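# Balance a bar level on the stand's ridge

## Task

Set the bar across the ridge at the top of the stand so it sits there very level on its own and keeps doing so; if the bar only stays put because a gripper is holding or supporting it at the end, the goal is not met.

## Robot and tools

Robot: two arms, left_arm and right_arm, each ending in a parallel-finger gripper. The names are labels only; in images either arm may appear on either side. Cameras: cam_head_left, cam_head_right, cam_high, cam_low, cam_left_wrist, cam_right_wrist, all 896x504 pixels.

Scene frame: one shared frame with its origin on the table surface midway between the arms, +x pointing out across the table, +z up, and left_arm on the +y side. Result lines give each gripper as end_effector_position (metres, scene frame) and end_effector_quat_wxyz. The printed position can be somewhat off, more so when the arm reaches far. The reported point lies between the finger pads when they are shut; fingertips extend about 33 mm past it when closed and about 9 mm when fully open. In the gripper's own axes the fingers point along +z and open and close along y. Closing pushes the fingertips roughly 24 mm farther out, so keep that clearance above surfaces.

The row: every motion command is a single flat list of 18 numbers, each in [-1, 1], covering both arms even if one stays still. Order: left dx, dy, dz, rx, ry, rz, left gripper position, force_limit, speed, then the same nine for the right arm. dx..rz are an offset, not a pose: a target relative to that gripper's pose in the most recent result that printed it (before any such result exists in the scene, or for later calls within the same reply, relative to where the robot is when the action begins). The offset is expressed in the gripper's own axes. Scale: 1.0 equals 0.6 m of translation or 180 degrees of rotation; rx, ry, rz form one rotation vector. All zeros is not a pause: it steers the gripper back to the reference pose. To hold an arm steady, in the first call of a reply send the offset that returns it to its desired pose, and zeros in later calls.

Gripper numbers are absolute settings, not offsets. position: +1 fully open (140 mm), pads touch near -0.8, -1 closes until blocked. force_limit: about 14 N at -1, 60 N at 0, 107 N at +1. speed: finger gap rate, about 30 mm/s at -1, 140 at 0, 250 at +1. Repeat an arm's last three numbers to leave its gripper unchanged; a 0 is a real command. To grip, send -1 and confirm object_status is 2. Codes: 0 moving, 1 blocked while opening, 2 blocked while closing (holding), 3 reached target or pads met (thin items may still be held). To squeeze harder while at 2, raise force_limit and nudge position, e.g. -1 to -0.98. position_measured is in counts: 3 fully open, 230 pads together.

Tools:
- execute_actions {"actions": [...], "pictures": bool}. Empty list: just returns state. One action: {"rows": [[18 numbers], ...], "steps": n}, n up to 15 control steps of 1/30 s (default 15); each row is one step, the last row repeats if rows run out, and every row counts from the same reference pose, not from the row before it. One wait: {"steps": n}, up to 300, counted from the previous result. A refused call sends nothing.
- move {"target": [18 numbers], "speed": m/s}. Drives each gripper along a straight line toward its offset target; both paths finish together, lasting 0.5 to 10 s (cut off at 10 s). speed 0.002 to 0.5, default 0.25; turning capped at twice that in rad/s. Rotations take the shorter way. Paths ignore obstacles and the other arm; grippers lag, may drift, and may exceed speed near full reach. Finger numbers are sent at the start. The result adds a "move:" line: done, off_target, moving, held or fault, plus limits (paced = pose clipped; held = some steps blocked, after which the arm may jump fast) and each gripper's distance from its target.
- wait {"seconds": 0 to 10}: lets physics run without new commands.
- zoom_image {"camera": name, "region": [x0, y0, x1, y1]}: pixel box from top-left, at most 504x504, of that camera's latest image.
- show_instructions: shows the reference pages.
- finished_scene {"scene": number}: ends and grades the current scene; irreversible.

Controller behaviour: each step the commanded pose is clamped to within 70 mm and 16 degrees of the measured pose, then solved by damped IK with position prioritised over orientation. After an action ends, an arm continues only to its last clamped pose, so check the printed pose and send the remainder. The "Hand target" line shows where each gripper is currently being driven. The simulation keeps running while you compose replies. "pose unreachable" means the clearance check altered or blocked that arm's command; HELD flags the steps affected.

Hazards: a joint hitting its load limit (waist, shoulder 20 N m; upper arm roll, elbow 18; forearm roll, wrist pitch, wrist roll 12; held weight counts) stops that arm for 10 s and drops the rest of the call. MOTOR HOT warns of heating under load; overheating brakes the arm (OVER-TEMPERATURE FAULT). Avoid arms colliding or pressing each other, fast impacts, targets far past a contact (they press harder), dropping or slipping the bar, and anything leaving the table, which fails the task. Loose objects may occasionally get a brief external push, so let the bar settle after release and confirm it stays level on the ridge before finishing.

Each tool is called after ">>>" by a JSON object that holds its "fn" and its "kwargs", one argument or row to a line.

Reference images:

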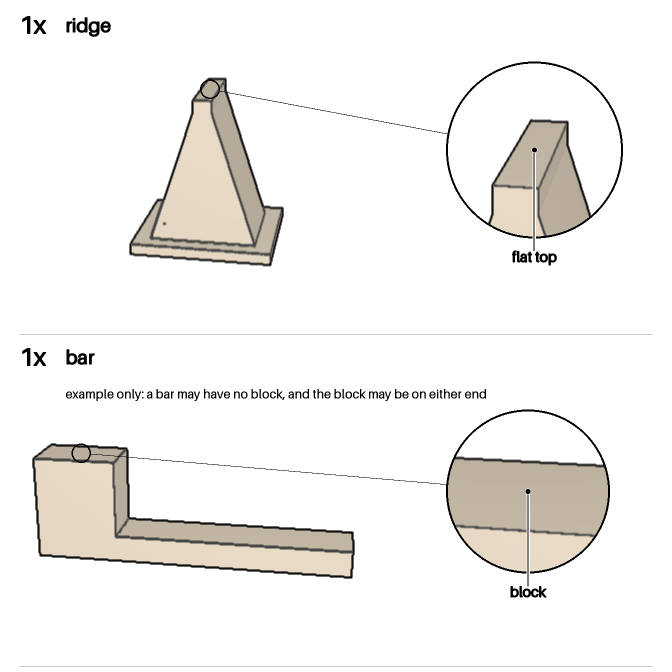

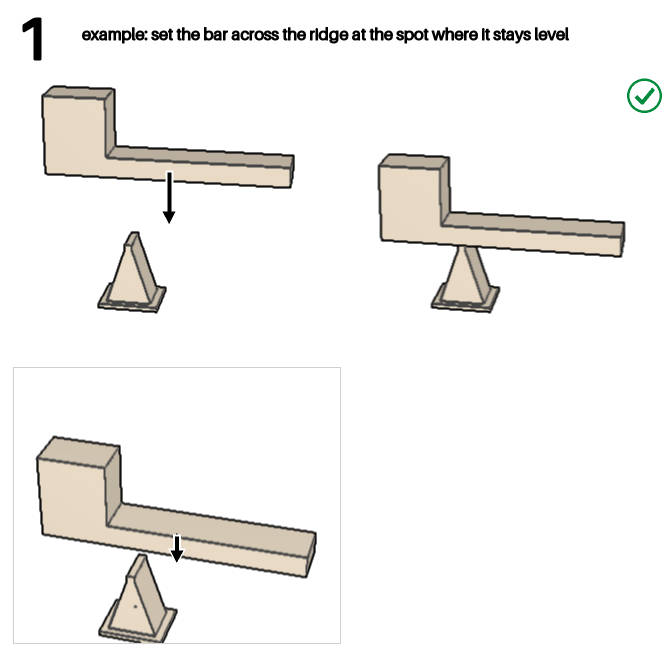

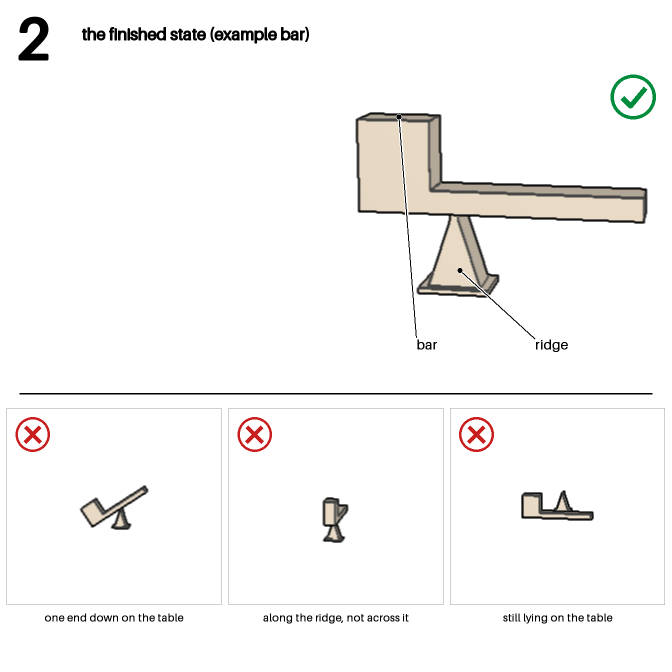

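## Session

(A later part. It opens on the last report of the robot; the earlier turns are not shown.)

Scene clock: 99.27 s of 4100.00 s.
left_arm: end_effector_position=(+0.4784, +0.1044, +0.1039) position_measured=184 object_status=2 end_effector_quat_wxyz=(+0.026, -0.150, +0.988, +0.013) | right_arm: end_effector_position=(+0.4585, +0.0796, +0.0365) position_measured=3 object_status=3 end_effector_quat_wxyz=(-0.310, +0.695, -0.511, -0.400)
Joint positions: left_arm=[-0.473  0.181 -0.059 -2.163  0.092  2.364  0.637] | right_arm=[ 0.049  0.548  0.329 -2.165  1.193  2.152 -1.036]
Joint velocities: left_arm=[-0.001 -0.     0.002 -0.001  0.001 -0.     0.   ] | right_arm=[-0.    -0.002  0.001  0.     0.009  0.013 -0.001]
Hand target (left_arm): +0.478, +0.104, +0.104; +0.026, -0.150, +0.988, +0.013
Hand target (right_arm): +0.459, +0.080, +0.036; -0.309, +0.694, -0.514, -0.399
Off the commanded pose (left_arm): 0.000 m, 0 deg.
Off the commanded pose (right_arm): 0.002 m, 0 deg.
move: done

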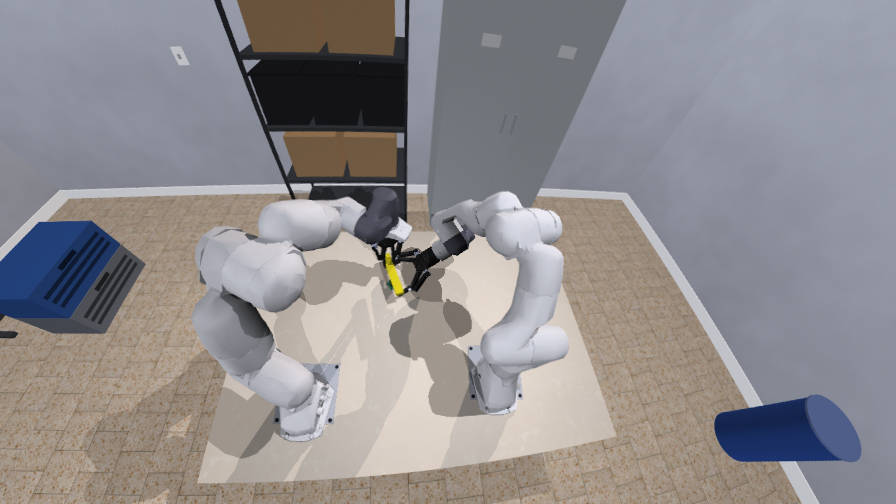

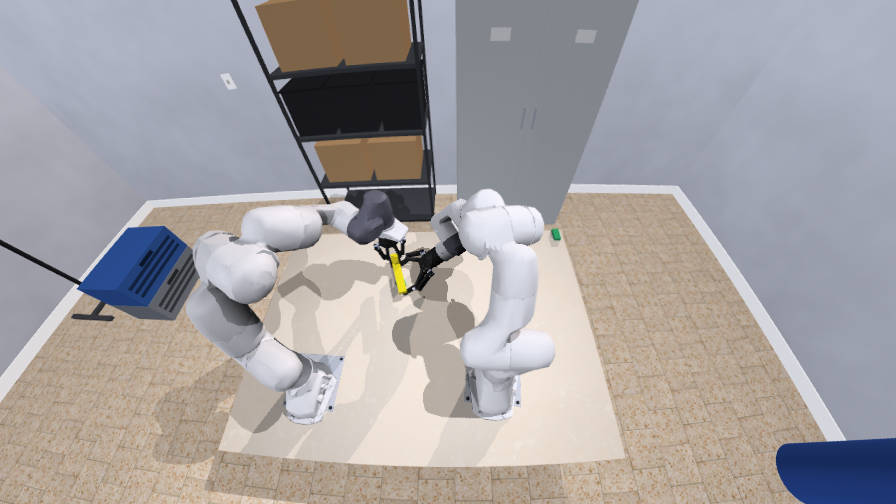

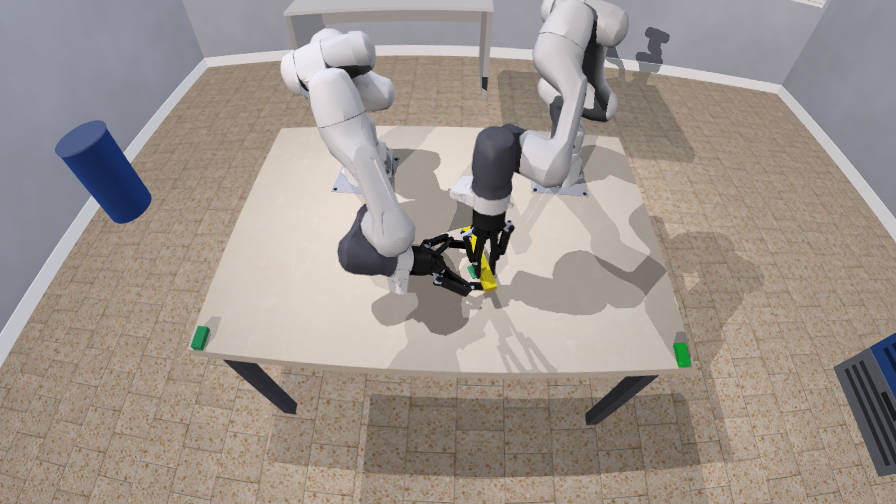

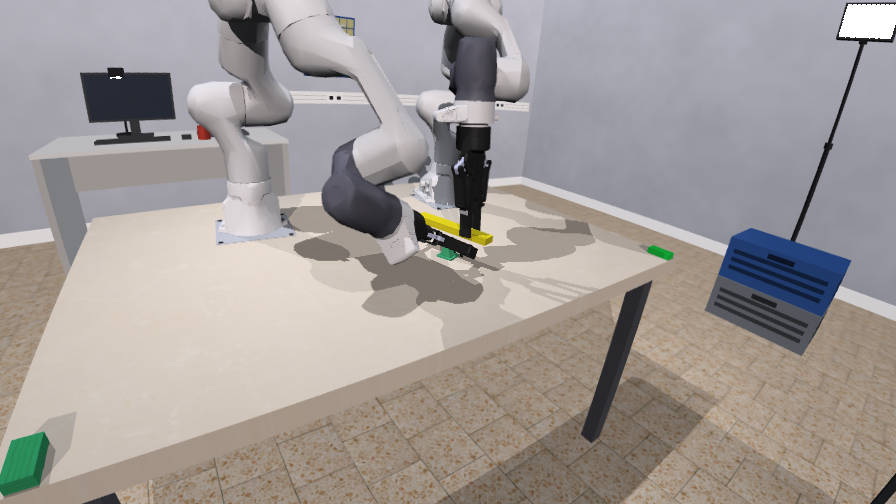

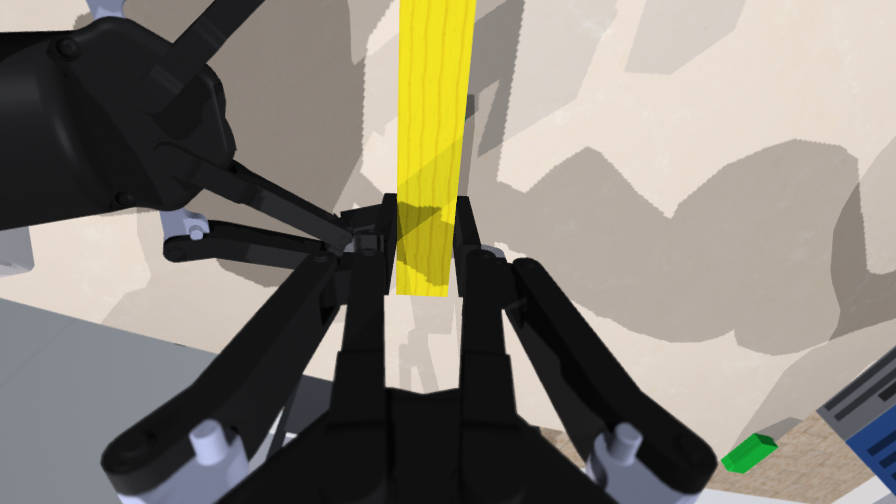

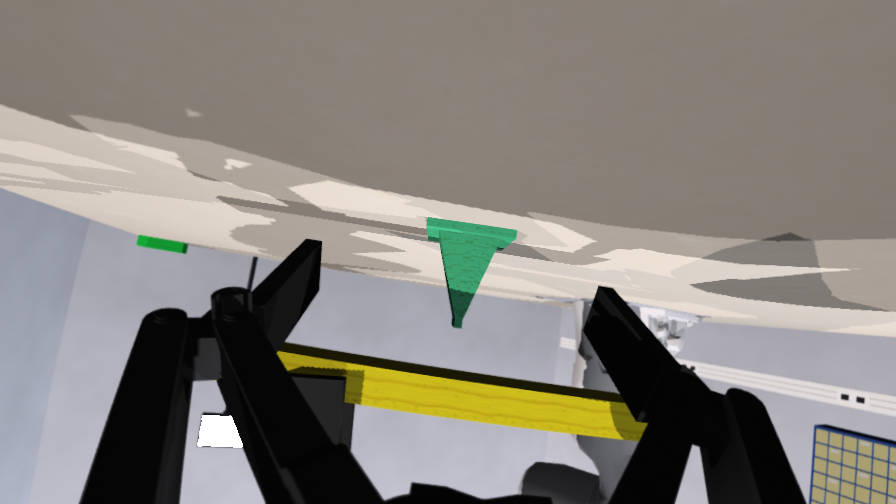

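>>> {"fn": "move", "kwargs": {
  "target": [0,0,0,0,0,0,-1,-0.3,0,0.012,0,-0.02,0,0,0,-0.03,0,0],
  "speed": 0.05
}}

>>> {"fn": "move", "kwargs": {
  "target": [0,0,0.025,0,0,0,-1,-0.3,0,0,0,0,0,0,0,-0.03,0,0],
  "speed": 0.02
}}

>>> {"fn": "zoom_image", "kwargs": {
  "camera": "cam_low",
  "region": [360, 180, 540, 290]
}}

Scene clock: 104.47 s of 4100.00 s.
left_arm: end_effector_position=(+0.4784, +0.1044, +0.1039) position_measured=184 object_status=2 end_effector_quat_wxyz=(+0.026, -0.150, +0.988, +0.013) | right_arm: end_effector_position=(+0.4628, +0.0668, +0.0356) position_measured=132 object_status=0 end_effector_quat_wxyz=(-0.309, +0.694, -0.513, -0.399)
Joint positions: left_arm=[-0.473  0.181 -0.059 -2.163  0.092  2.364  0.637] | right_arm=[ 0.033  0.548  0.317 -2.163  1.174  2.137 -1.036]
Joint velocities: left_arm=[ 0.001  0.     0.001  0.001 -0.     0.001 -0.   ] | right_arm=[-0.    -0.002 -0.001  0.002 -0.005 -0.006  0.   ]
Hand target (left_arm): +0.478, +0.104, +0.104; +0.026, -0.150, +0.988, +0.013
Hand target (right_arm): +0.463, +0.066, +0.036; -0.309, +0.695, -0.511, -0.400
Off the commanded pose (left_arm): 0.000 m, 0 deg.
Off the commanded pose (right_arm): 0.001 m, 0 deg.
After step 90, 1.40 s passed at rest.
move: done

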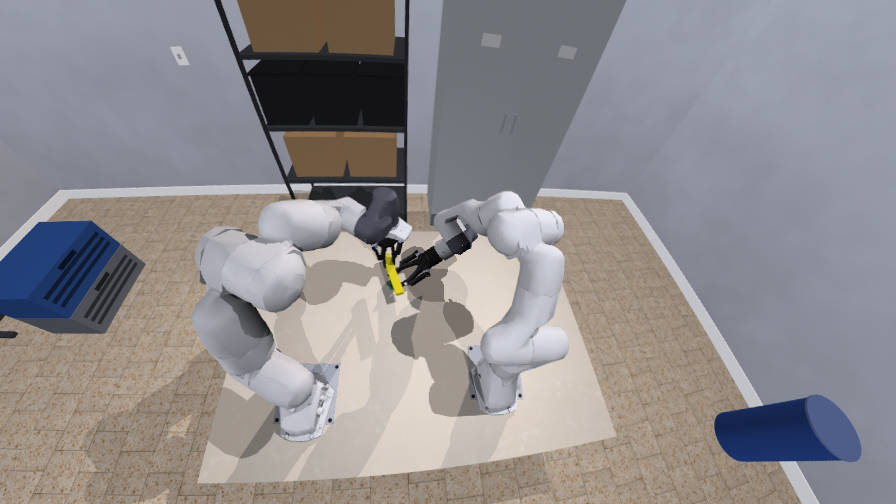

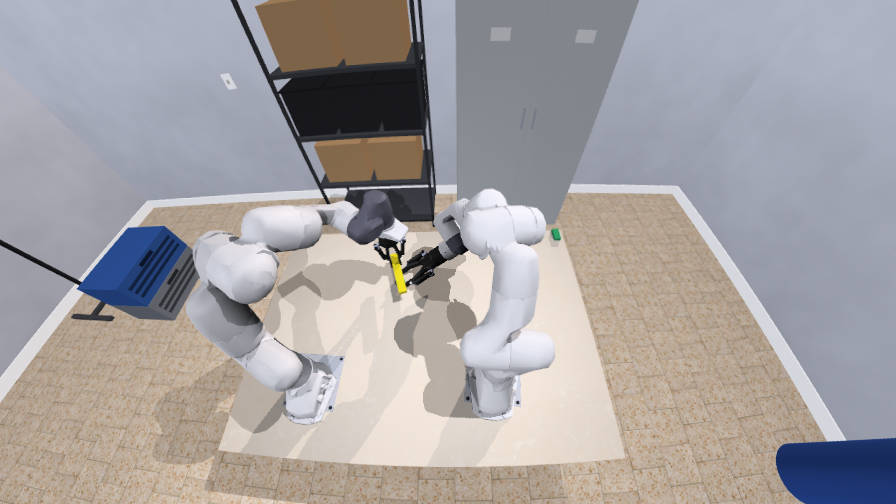

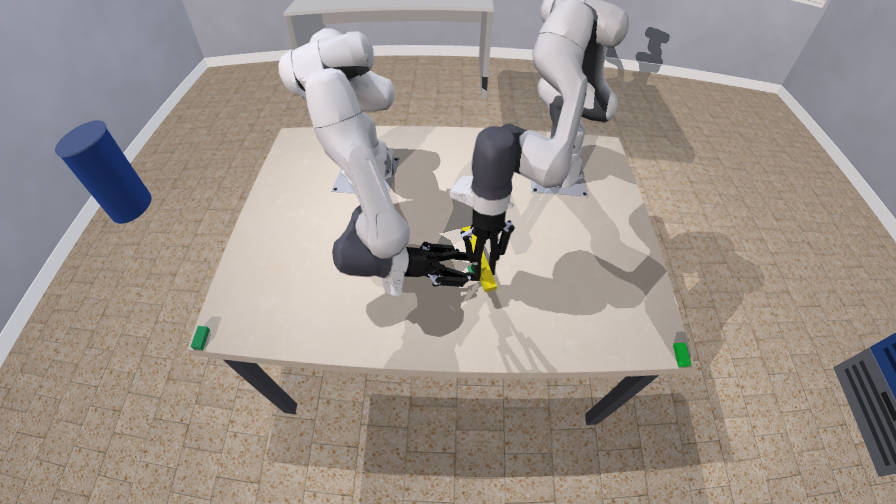

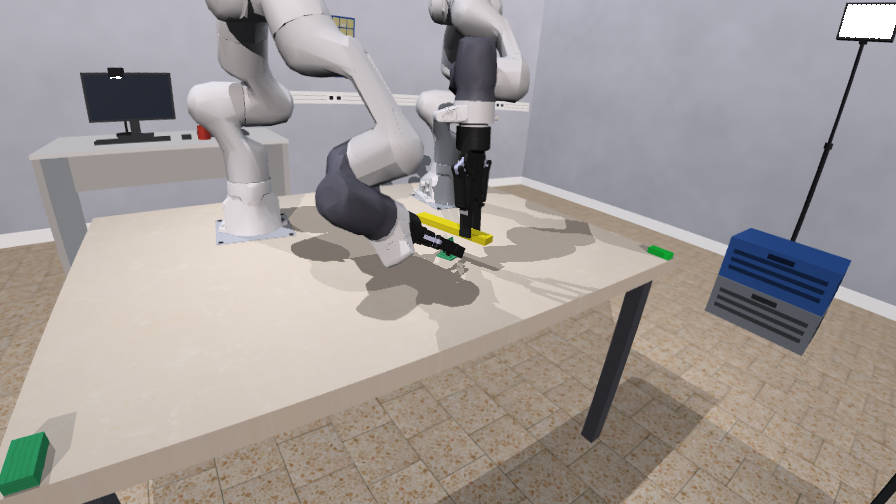

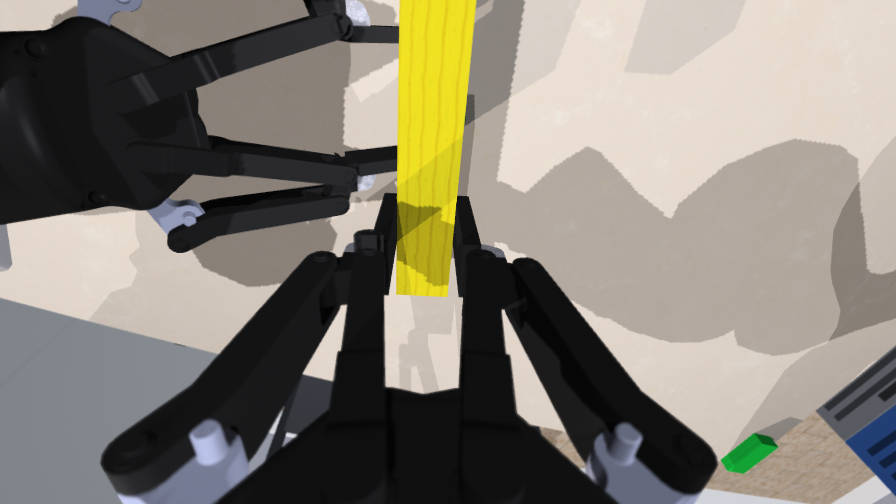

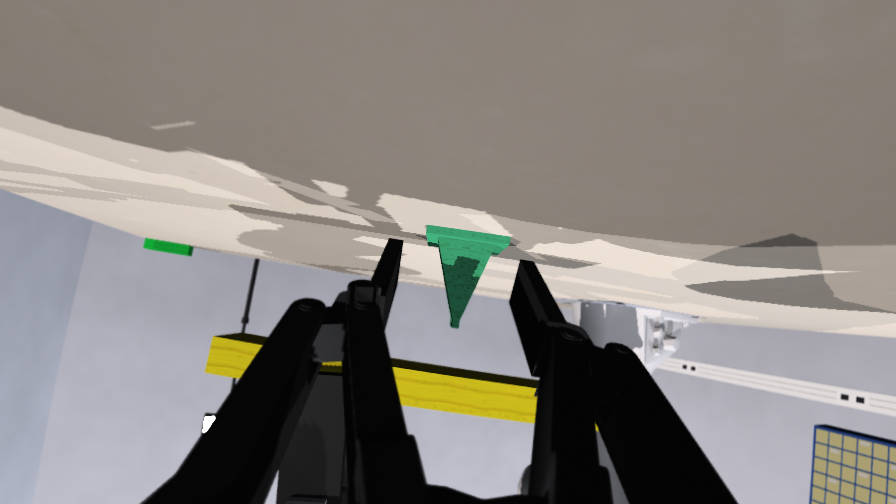

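Scene clock: 105.47 s of 4100.00 s.
left_arm: end_effector_position=(+0.4778, +0.1044, +0.0888) position_measured=184 object_status=2 end_effector_quat_wxyz=(+0.024, -0.149, +0.988, +0.013) | right_arm: end_effector_position=(+0.4628, +0.0668, +0.0356) position_measured=132 object_status=3 end_effector_quat_wxyz=(-0.309, +0.694, -0.513, -0.399)
Joint positions: left_arm=[-0.473  0.207 -0.058 -2.17   0.094  2.394  0.637] | right_arm=[ 0.033  0.548  0.317 -2.163  1.174  2.137 -1.036]
Joint velocities: left_arm=[-0.001 -0.001  0.001 -0.     0.     0.011  0.001] | right_arm=[-0.001 -0.001 -0.001  0.002  0.001 -0.001 -0.001]
Hand target (left_arm): +0.479, +0.105, +0.089; +0.026, -0.150, +0.988, +0.013
Hand target (right_arm): +0.463, +0.067, +0.036; -0.309, +0.694, -0.513, -0.399
Off the commanded pose (left_arm): 0.001 m, 0 deg.
Off the commanded pose (right_arm): 0.000 m, 0 deg.
move: done

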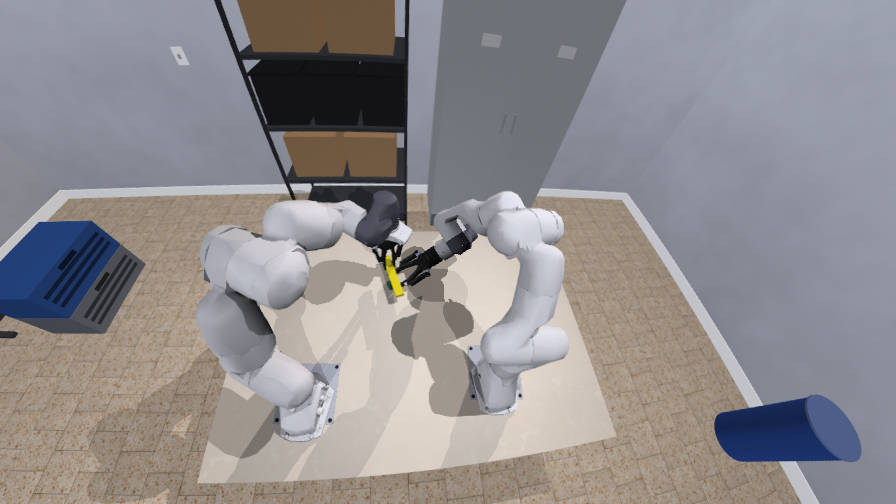

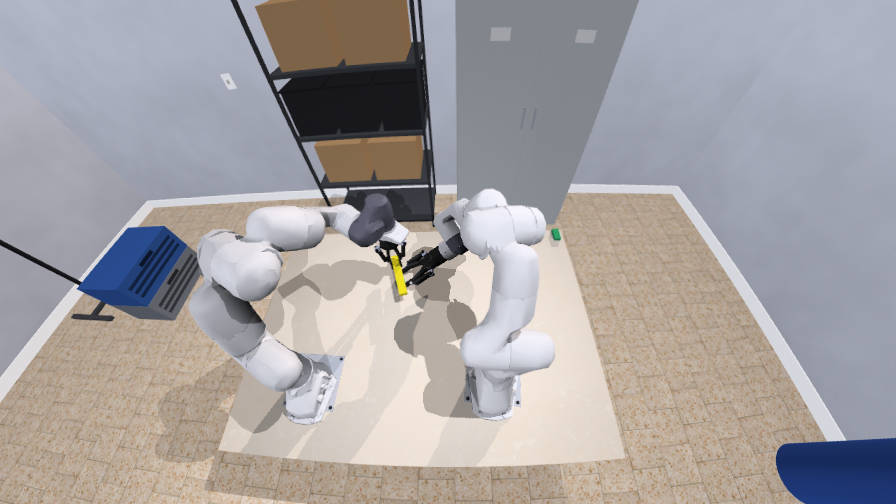

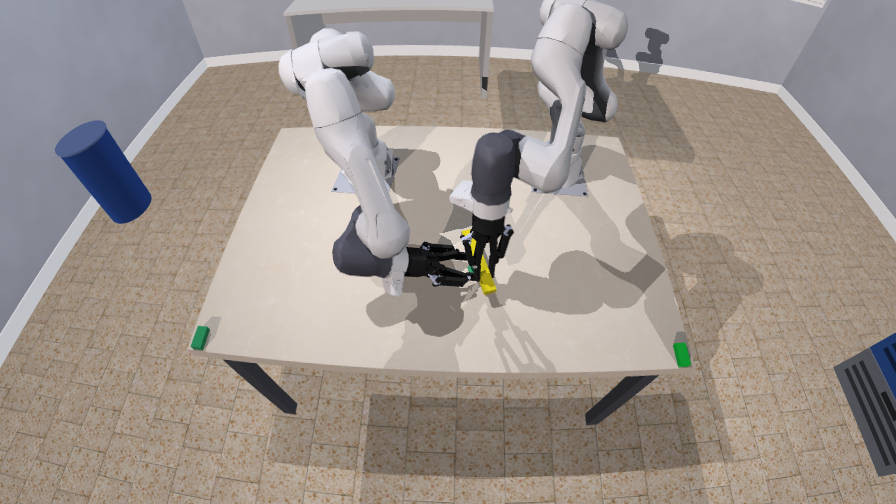

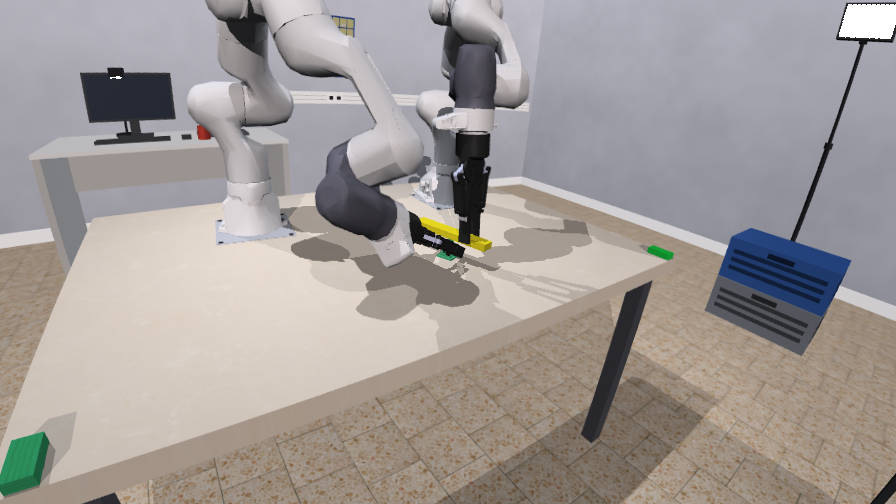

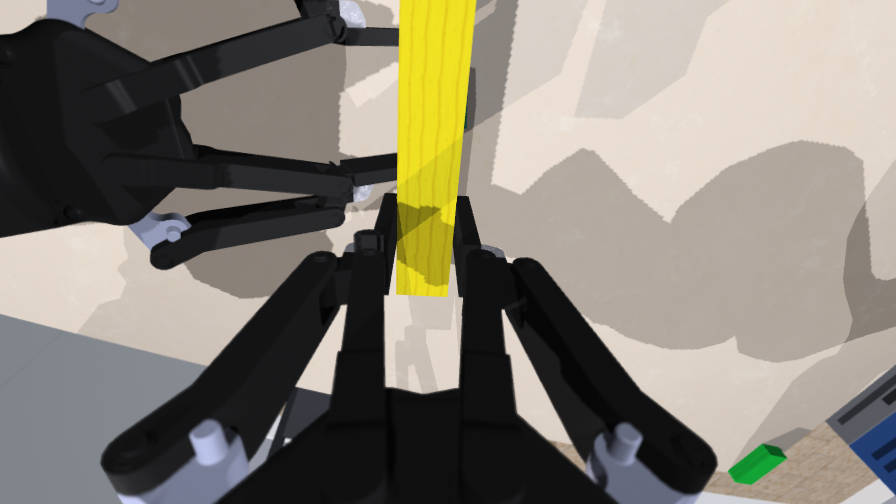

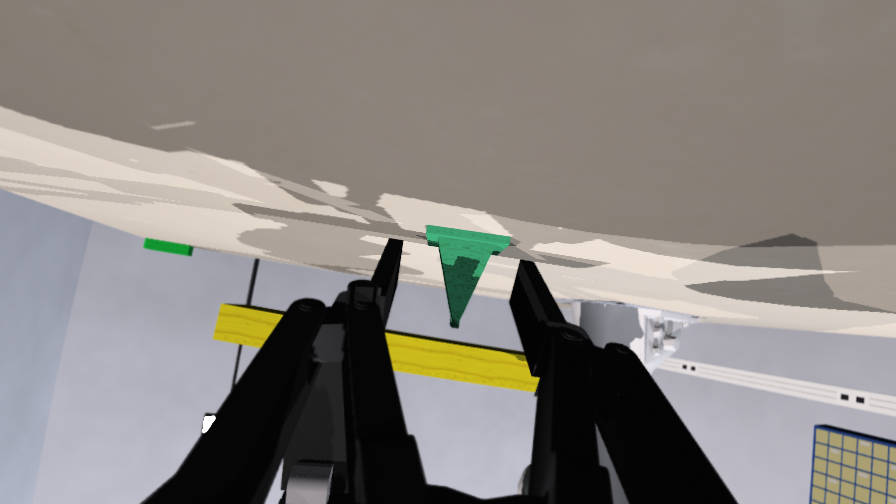

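Region (360, 180, 540, 290) of cam_low's 896x504 image, scaled by 2.800, with more detail than that image has.

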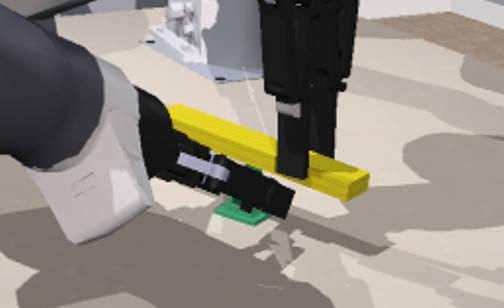

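>>> {"fn": "move", "kwargs": {
  "target": [0,0,0.012,0,0,0,-1,-0.3,0,0,0,0,0,0,0,-0.03,0,0],
  "speed": 0.01
}}

>>> {"fn": "move", "kwargs": {
  "target": [0,0,0,0,0,0,-0.35,-0.3,-1,0,0,0,0,0,0,-0.03,0,0],
  "speed": 0.01
}}

Scene clock: 108.30 s of 4100.00 s.
left_arm: end_effector_position=(+0.4774, +0.1042, +0.0823) position_measured=184 object_status=2 end_effector_quat_wxyz=(+0.023, -0.149, +0.988, +0.013) | right_arm: end_effector_position=(+0.4629, +0.0667, +0.0355) position_measured=132 object_status=3 end_effector_quat_wxyz=(-0.309, +0.694, -0.513, -0.399)
Joint positions: left_arm=[-0.473  0.219 -0.058 -2.172  0.094  2.406  0.637] | right_arm=[ 0.033  0.548  0.317 -2.163  1.174  2.138 -1.036]
Joint velocities: left_arm=[-0.001 -0.     0.    -0.    -0.001  0.002  0.001] | right_arm=[ 0.    -0.    -0.    -0.    -0.001  0.001 -0.001]
Hand target (left_arm): +0.478, +0.105, +0.082; +0.024, -0.149, +0.988, +0.013
Hand target (right_arm): +0.463, +0.067, +0.036; -0.309, +0.694, -0.513, -0.399
Off the commanded pose (left_arm): 0.001 m, 0 deg.
Off the commanded pose (right_arm): 0.000 m, 0 deg.
move: done

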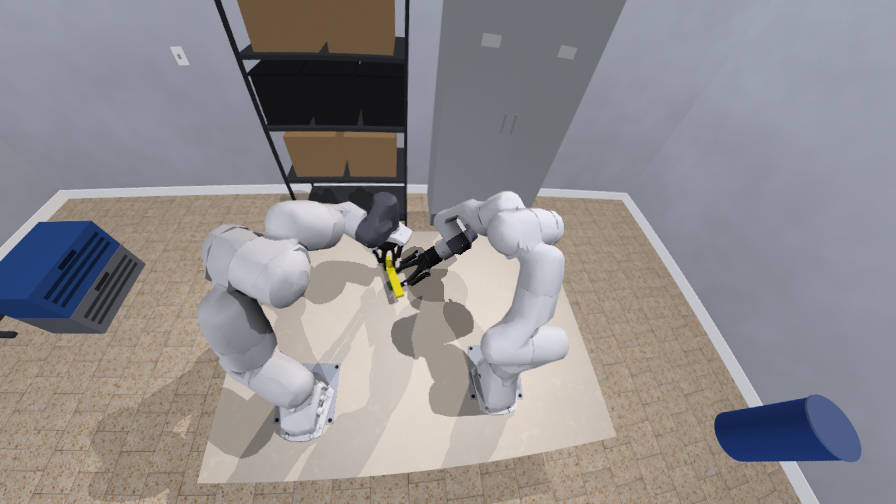

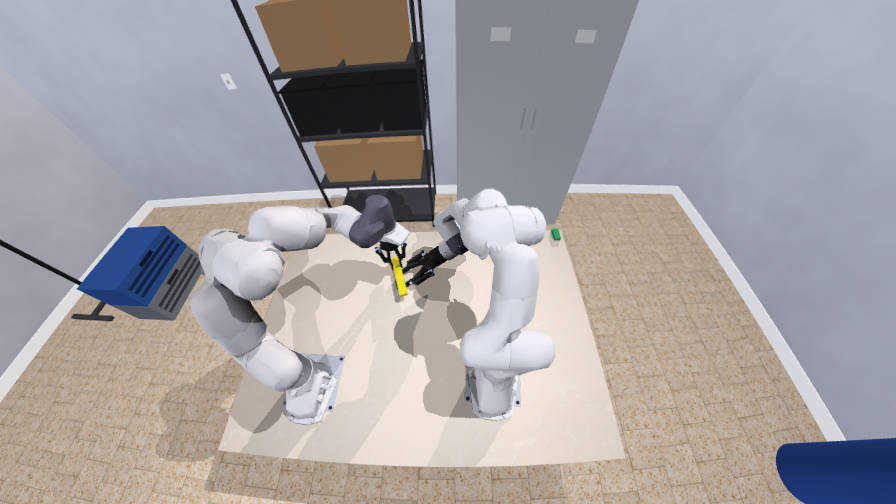

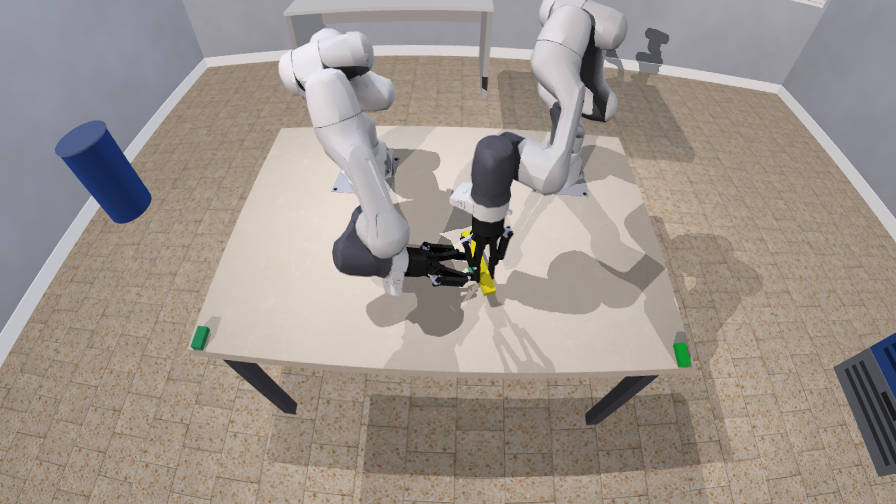

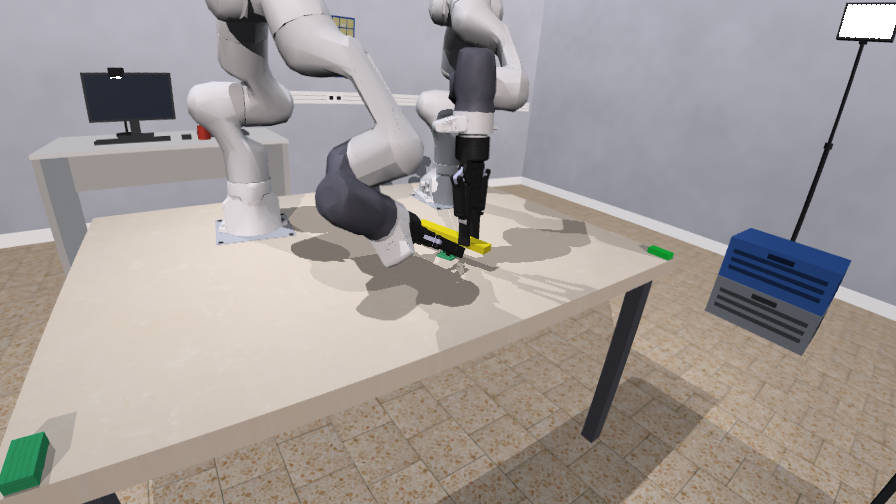

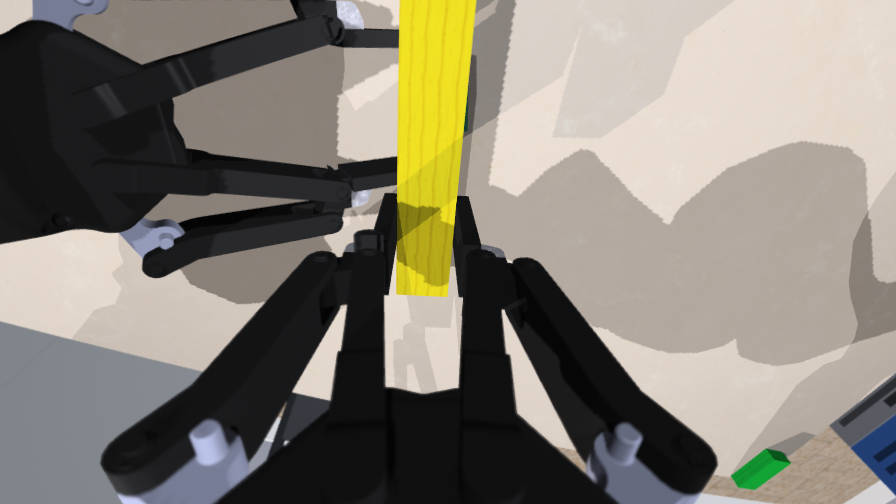

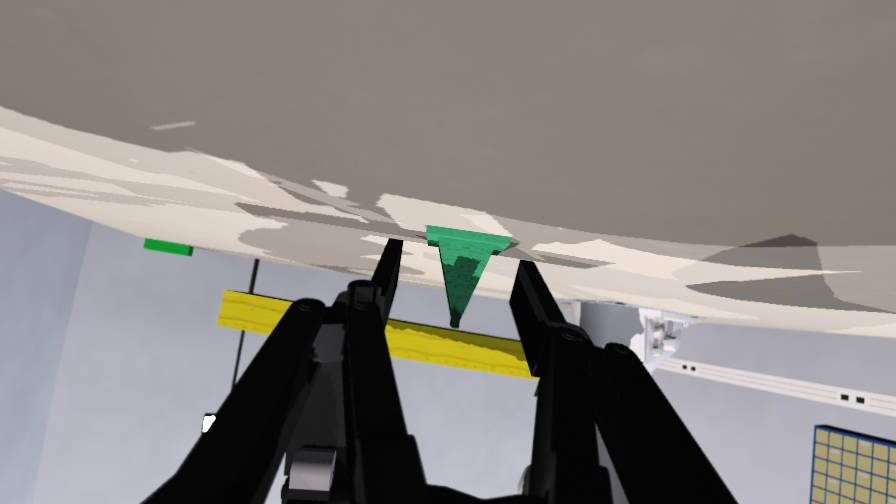

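Scene clock: 108.80 s of 4100.00 s.
left_arm: end_effector_position=(+0.4774, +0.1042, +0.0823) position_measured=173 object_status=3 end_effector_quat_wxyz=(+0.023, -0.149, +0.988, +0.013) | right_arm: end_effector_position=(+0.4629, +0.0667, +0.0355) position_measured=132 object_status=3 end_effector_quat_wxyz=(-0.309, +0.694, -0.513, -0.399)
Joint positions: left_arm=[-0.473  0.219 -0.058 -2.172  0.094  2.406  0.637] | right_arm=[ 0.033  0.548  0.317 -2.163  1.174  2.138 -1.036]
Joint velocities: left_arm=[ 0.    -0.002  0.002 -0.     0.     0.     0.   ] | right_arm=[ 0.002  0.     0.    -0.     0.001  0.001 -0.   ]
Hand target (left_arm): +0.477, +0.104, +0.082; +0.023, -0.149, +0.988, +0.013
Hand target (right_arm): +0.463, +0.067, +0.036; -0.309, +0.694, -0.513, -0.399
Off the commanded pose (left_arm): 0.000 m, 0 deg.
Off the commanded pose (right_arm): 0.000 m, 0 deg.
move: done

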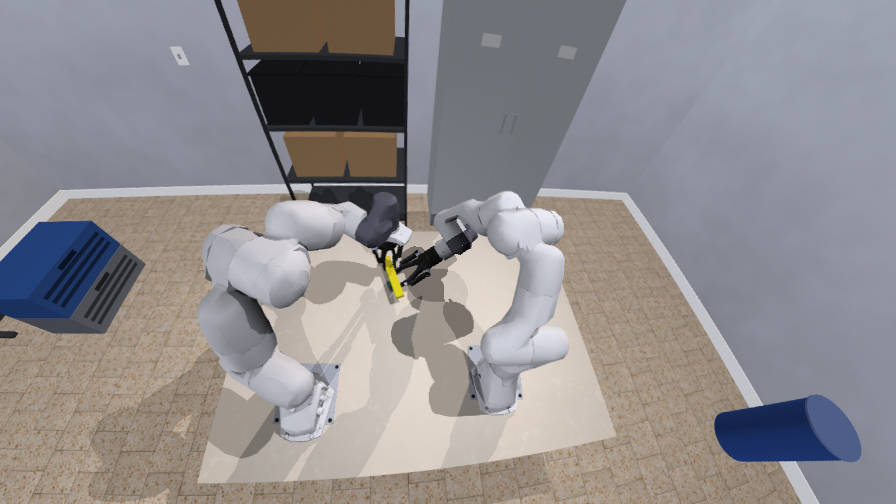

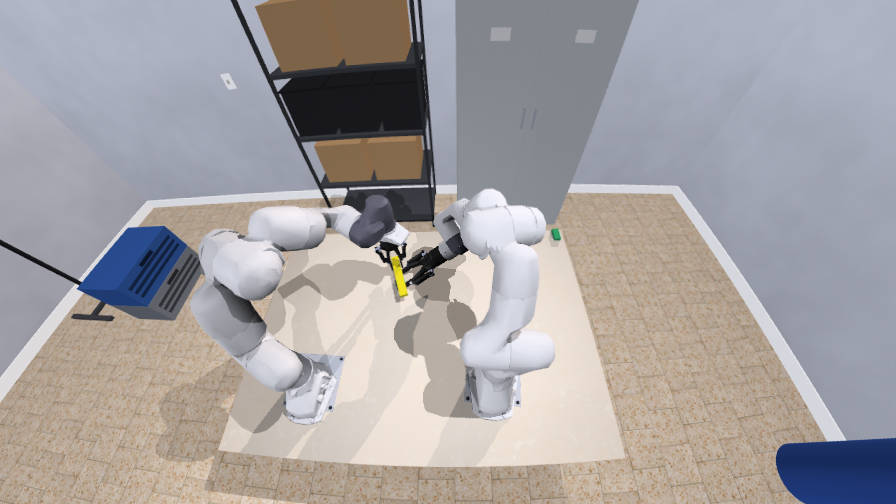

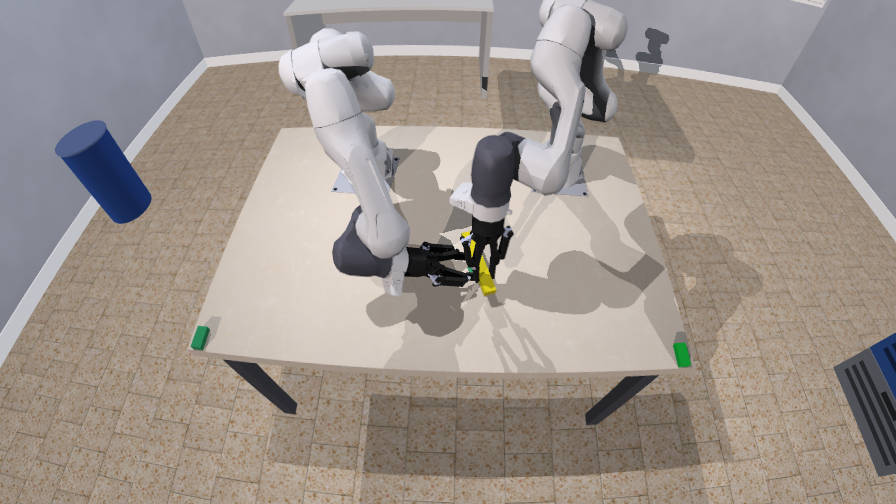

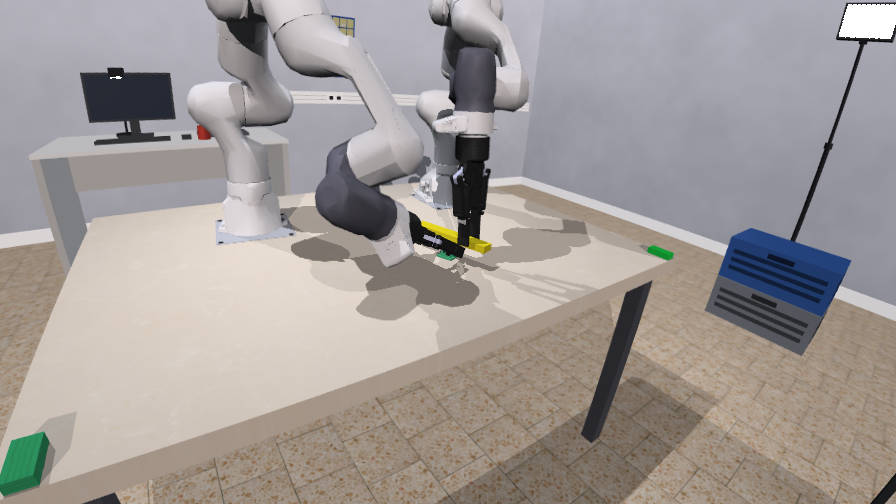

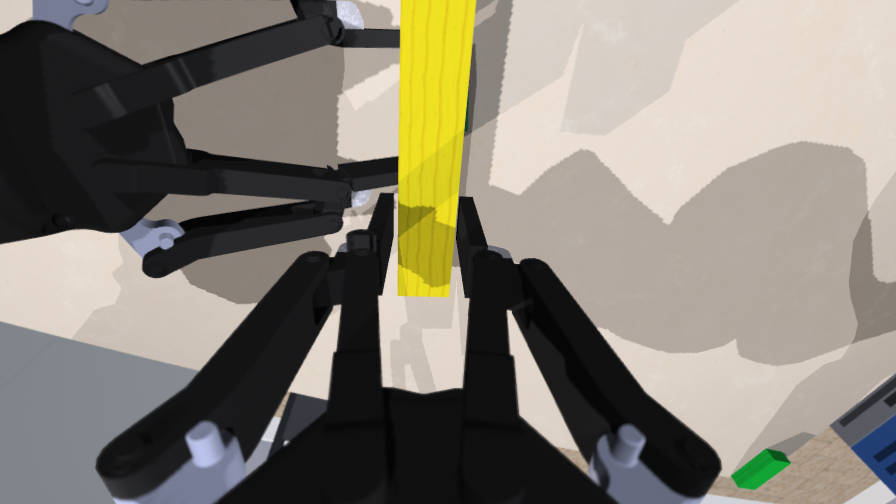

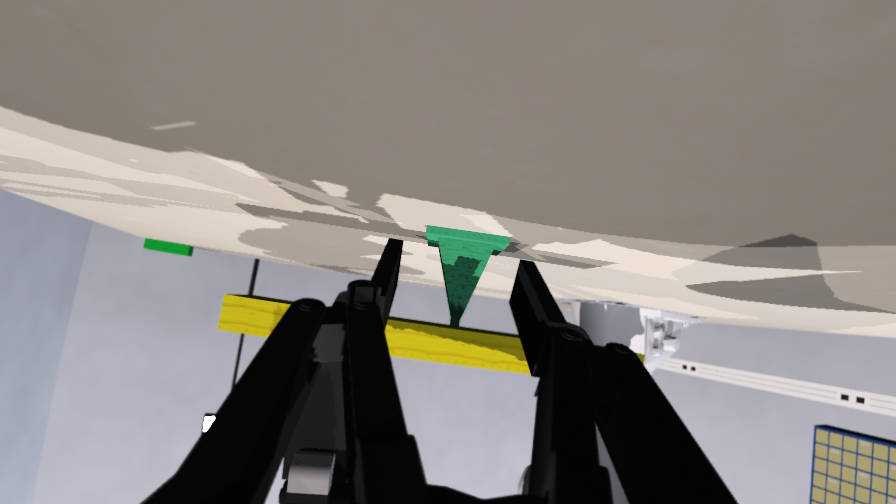

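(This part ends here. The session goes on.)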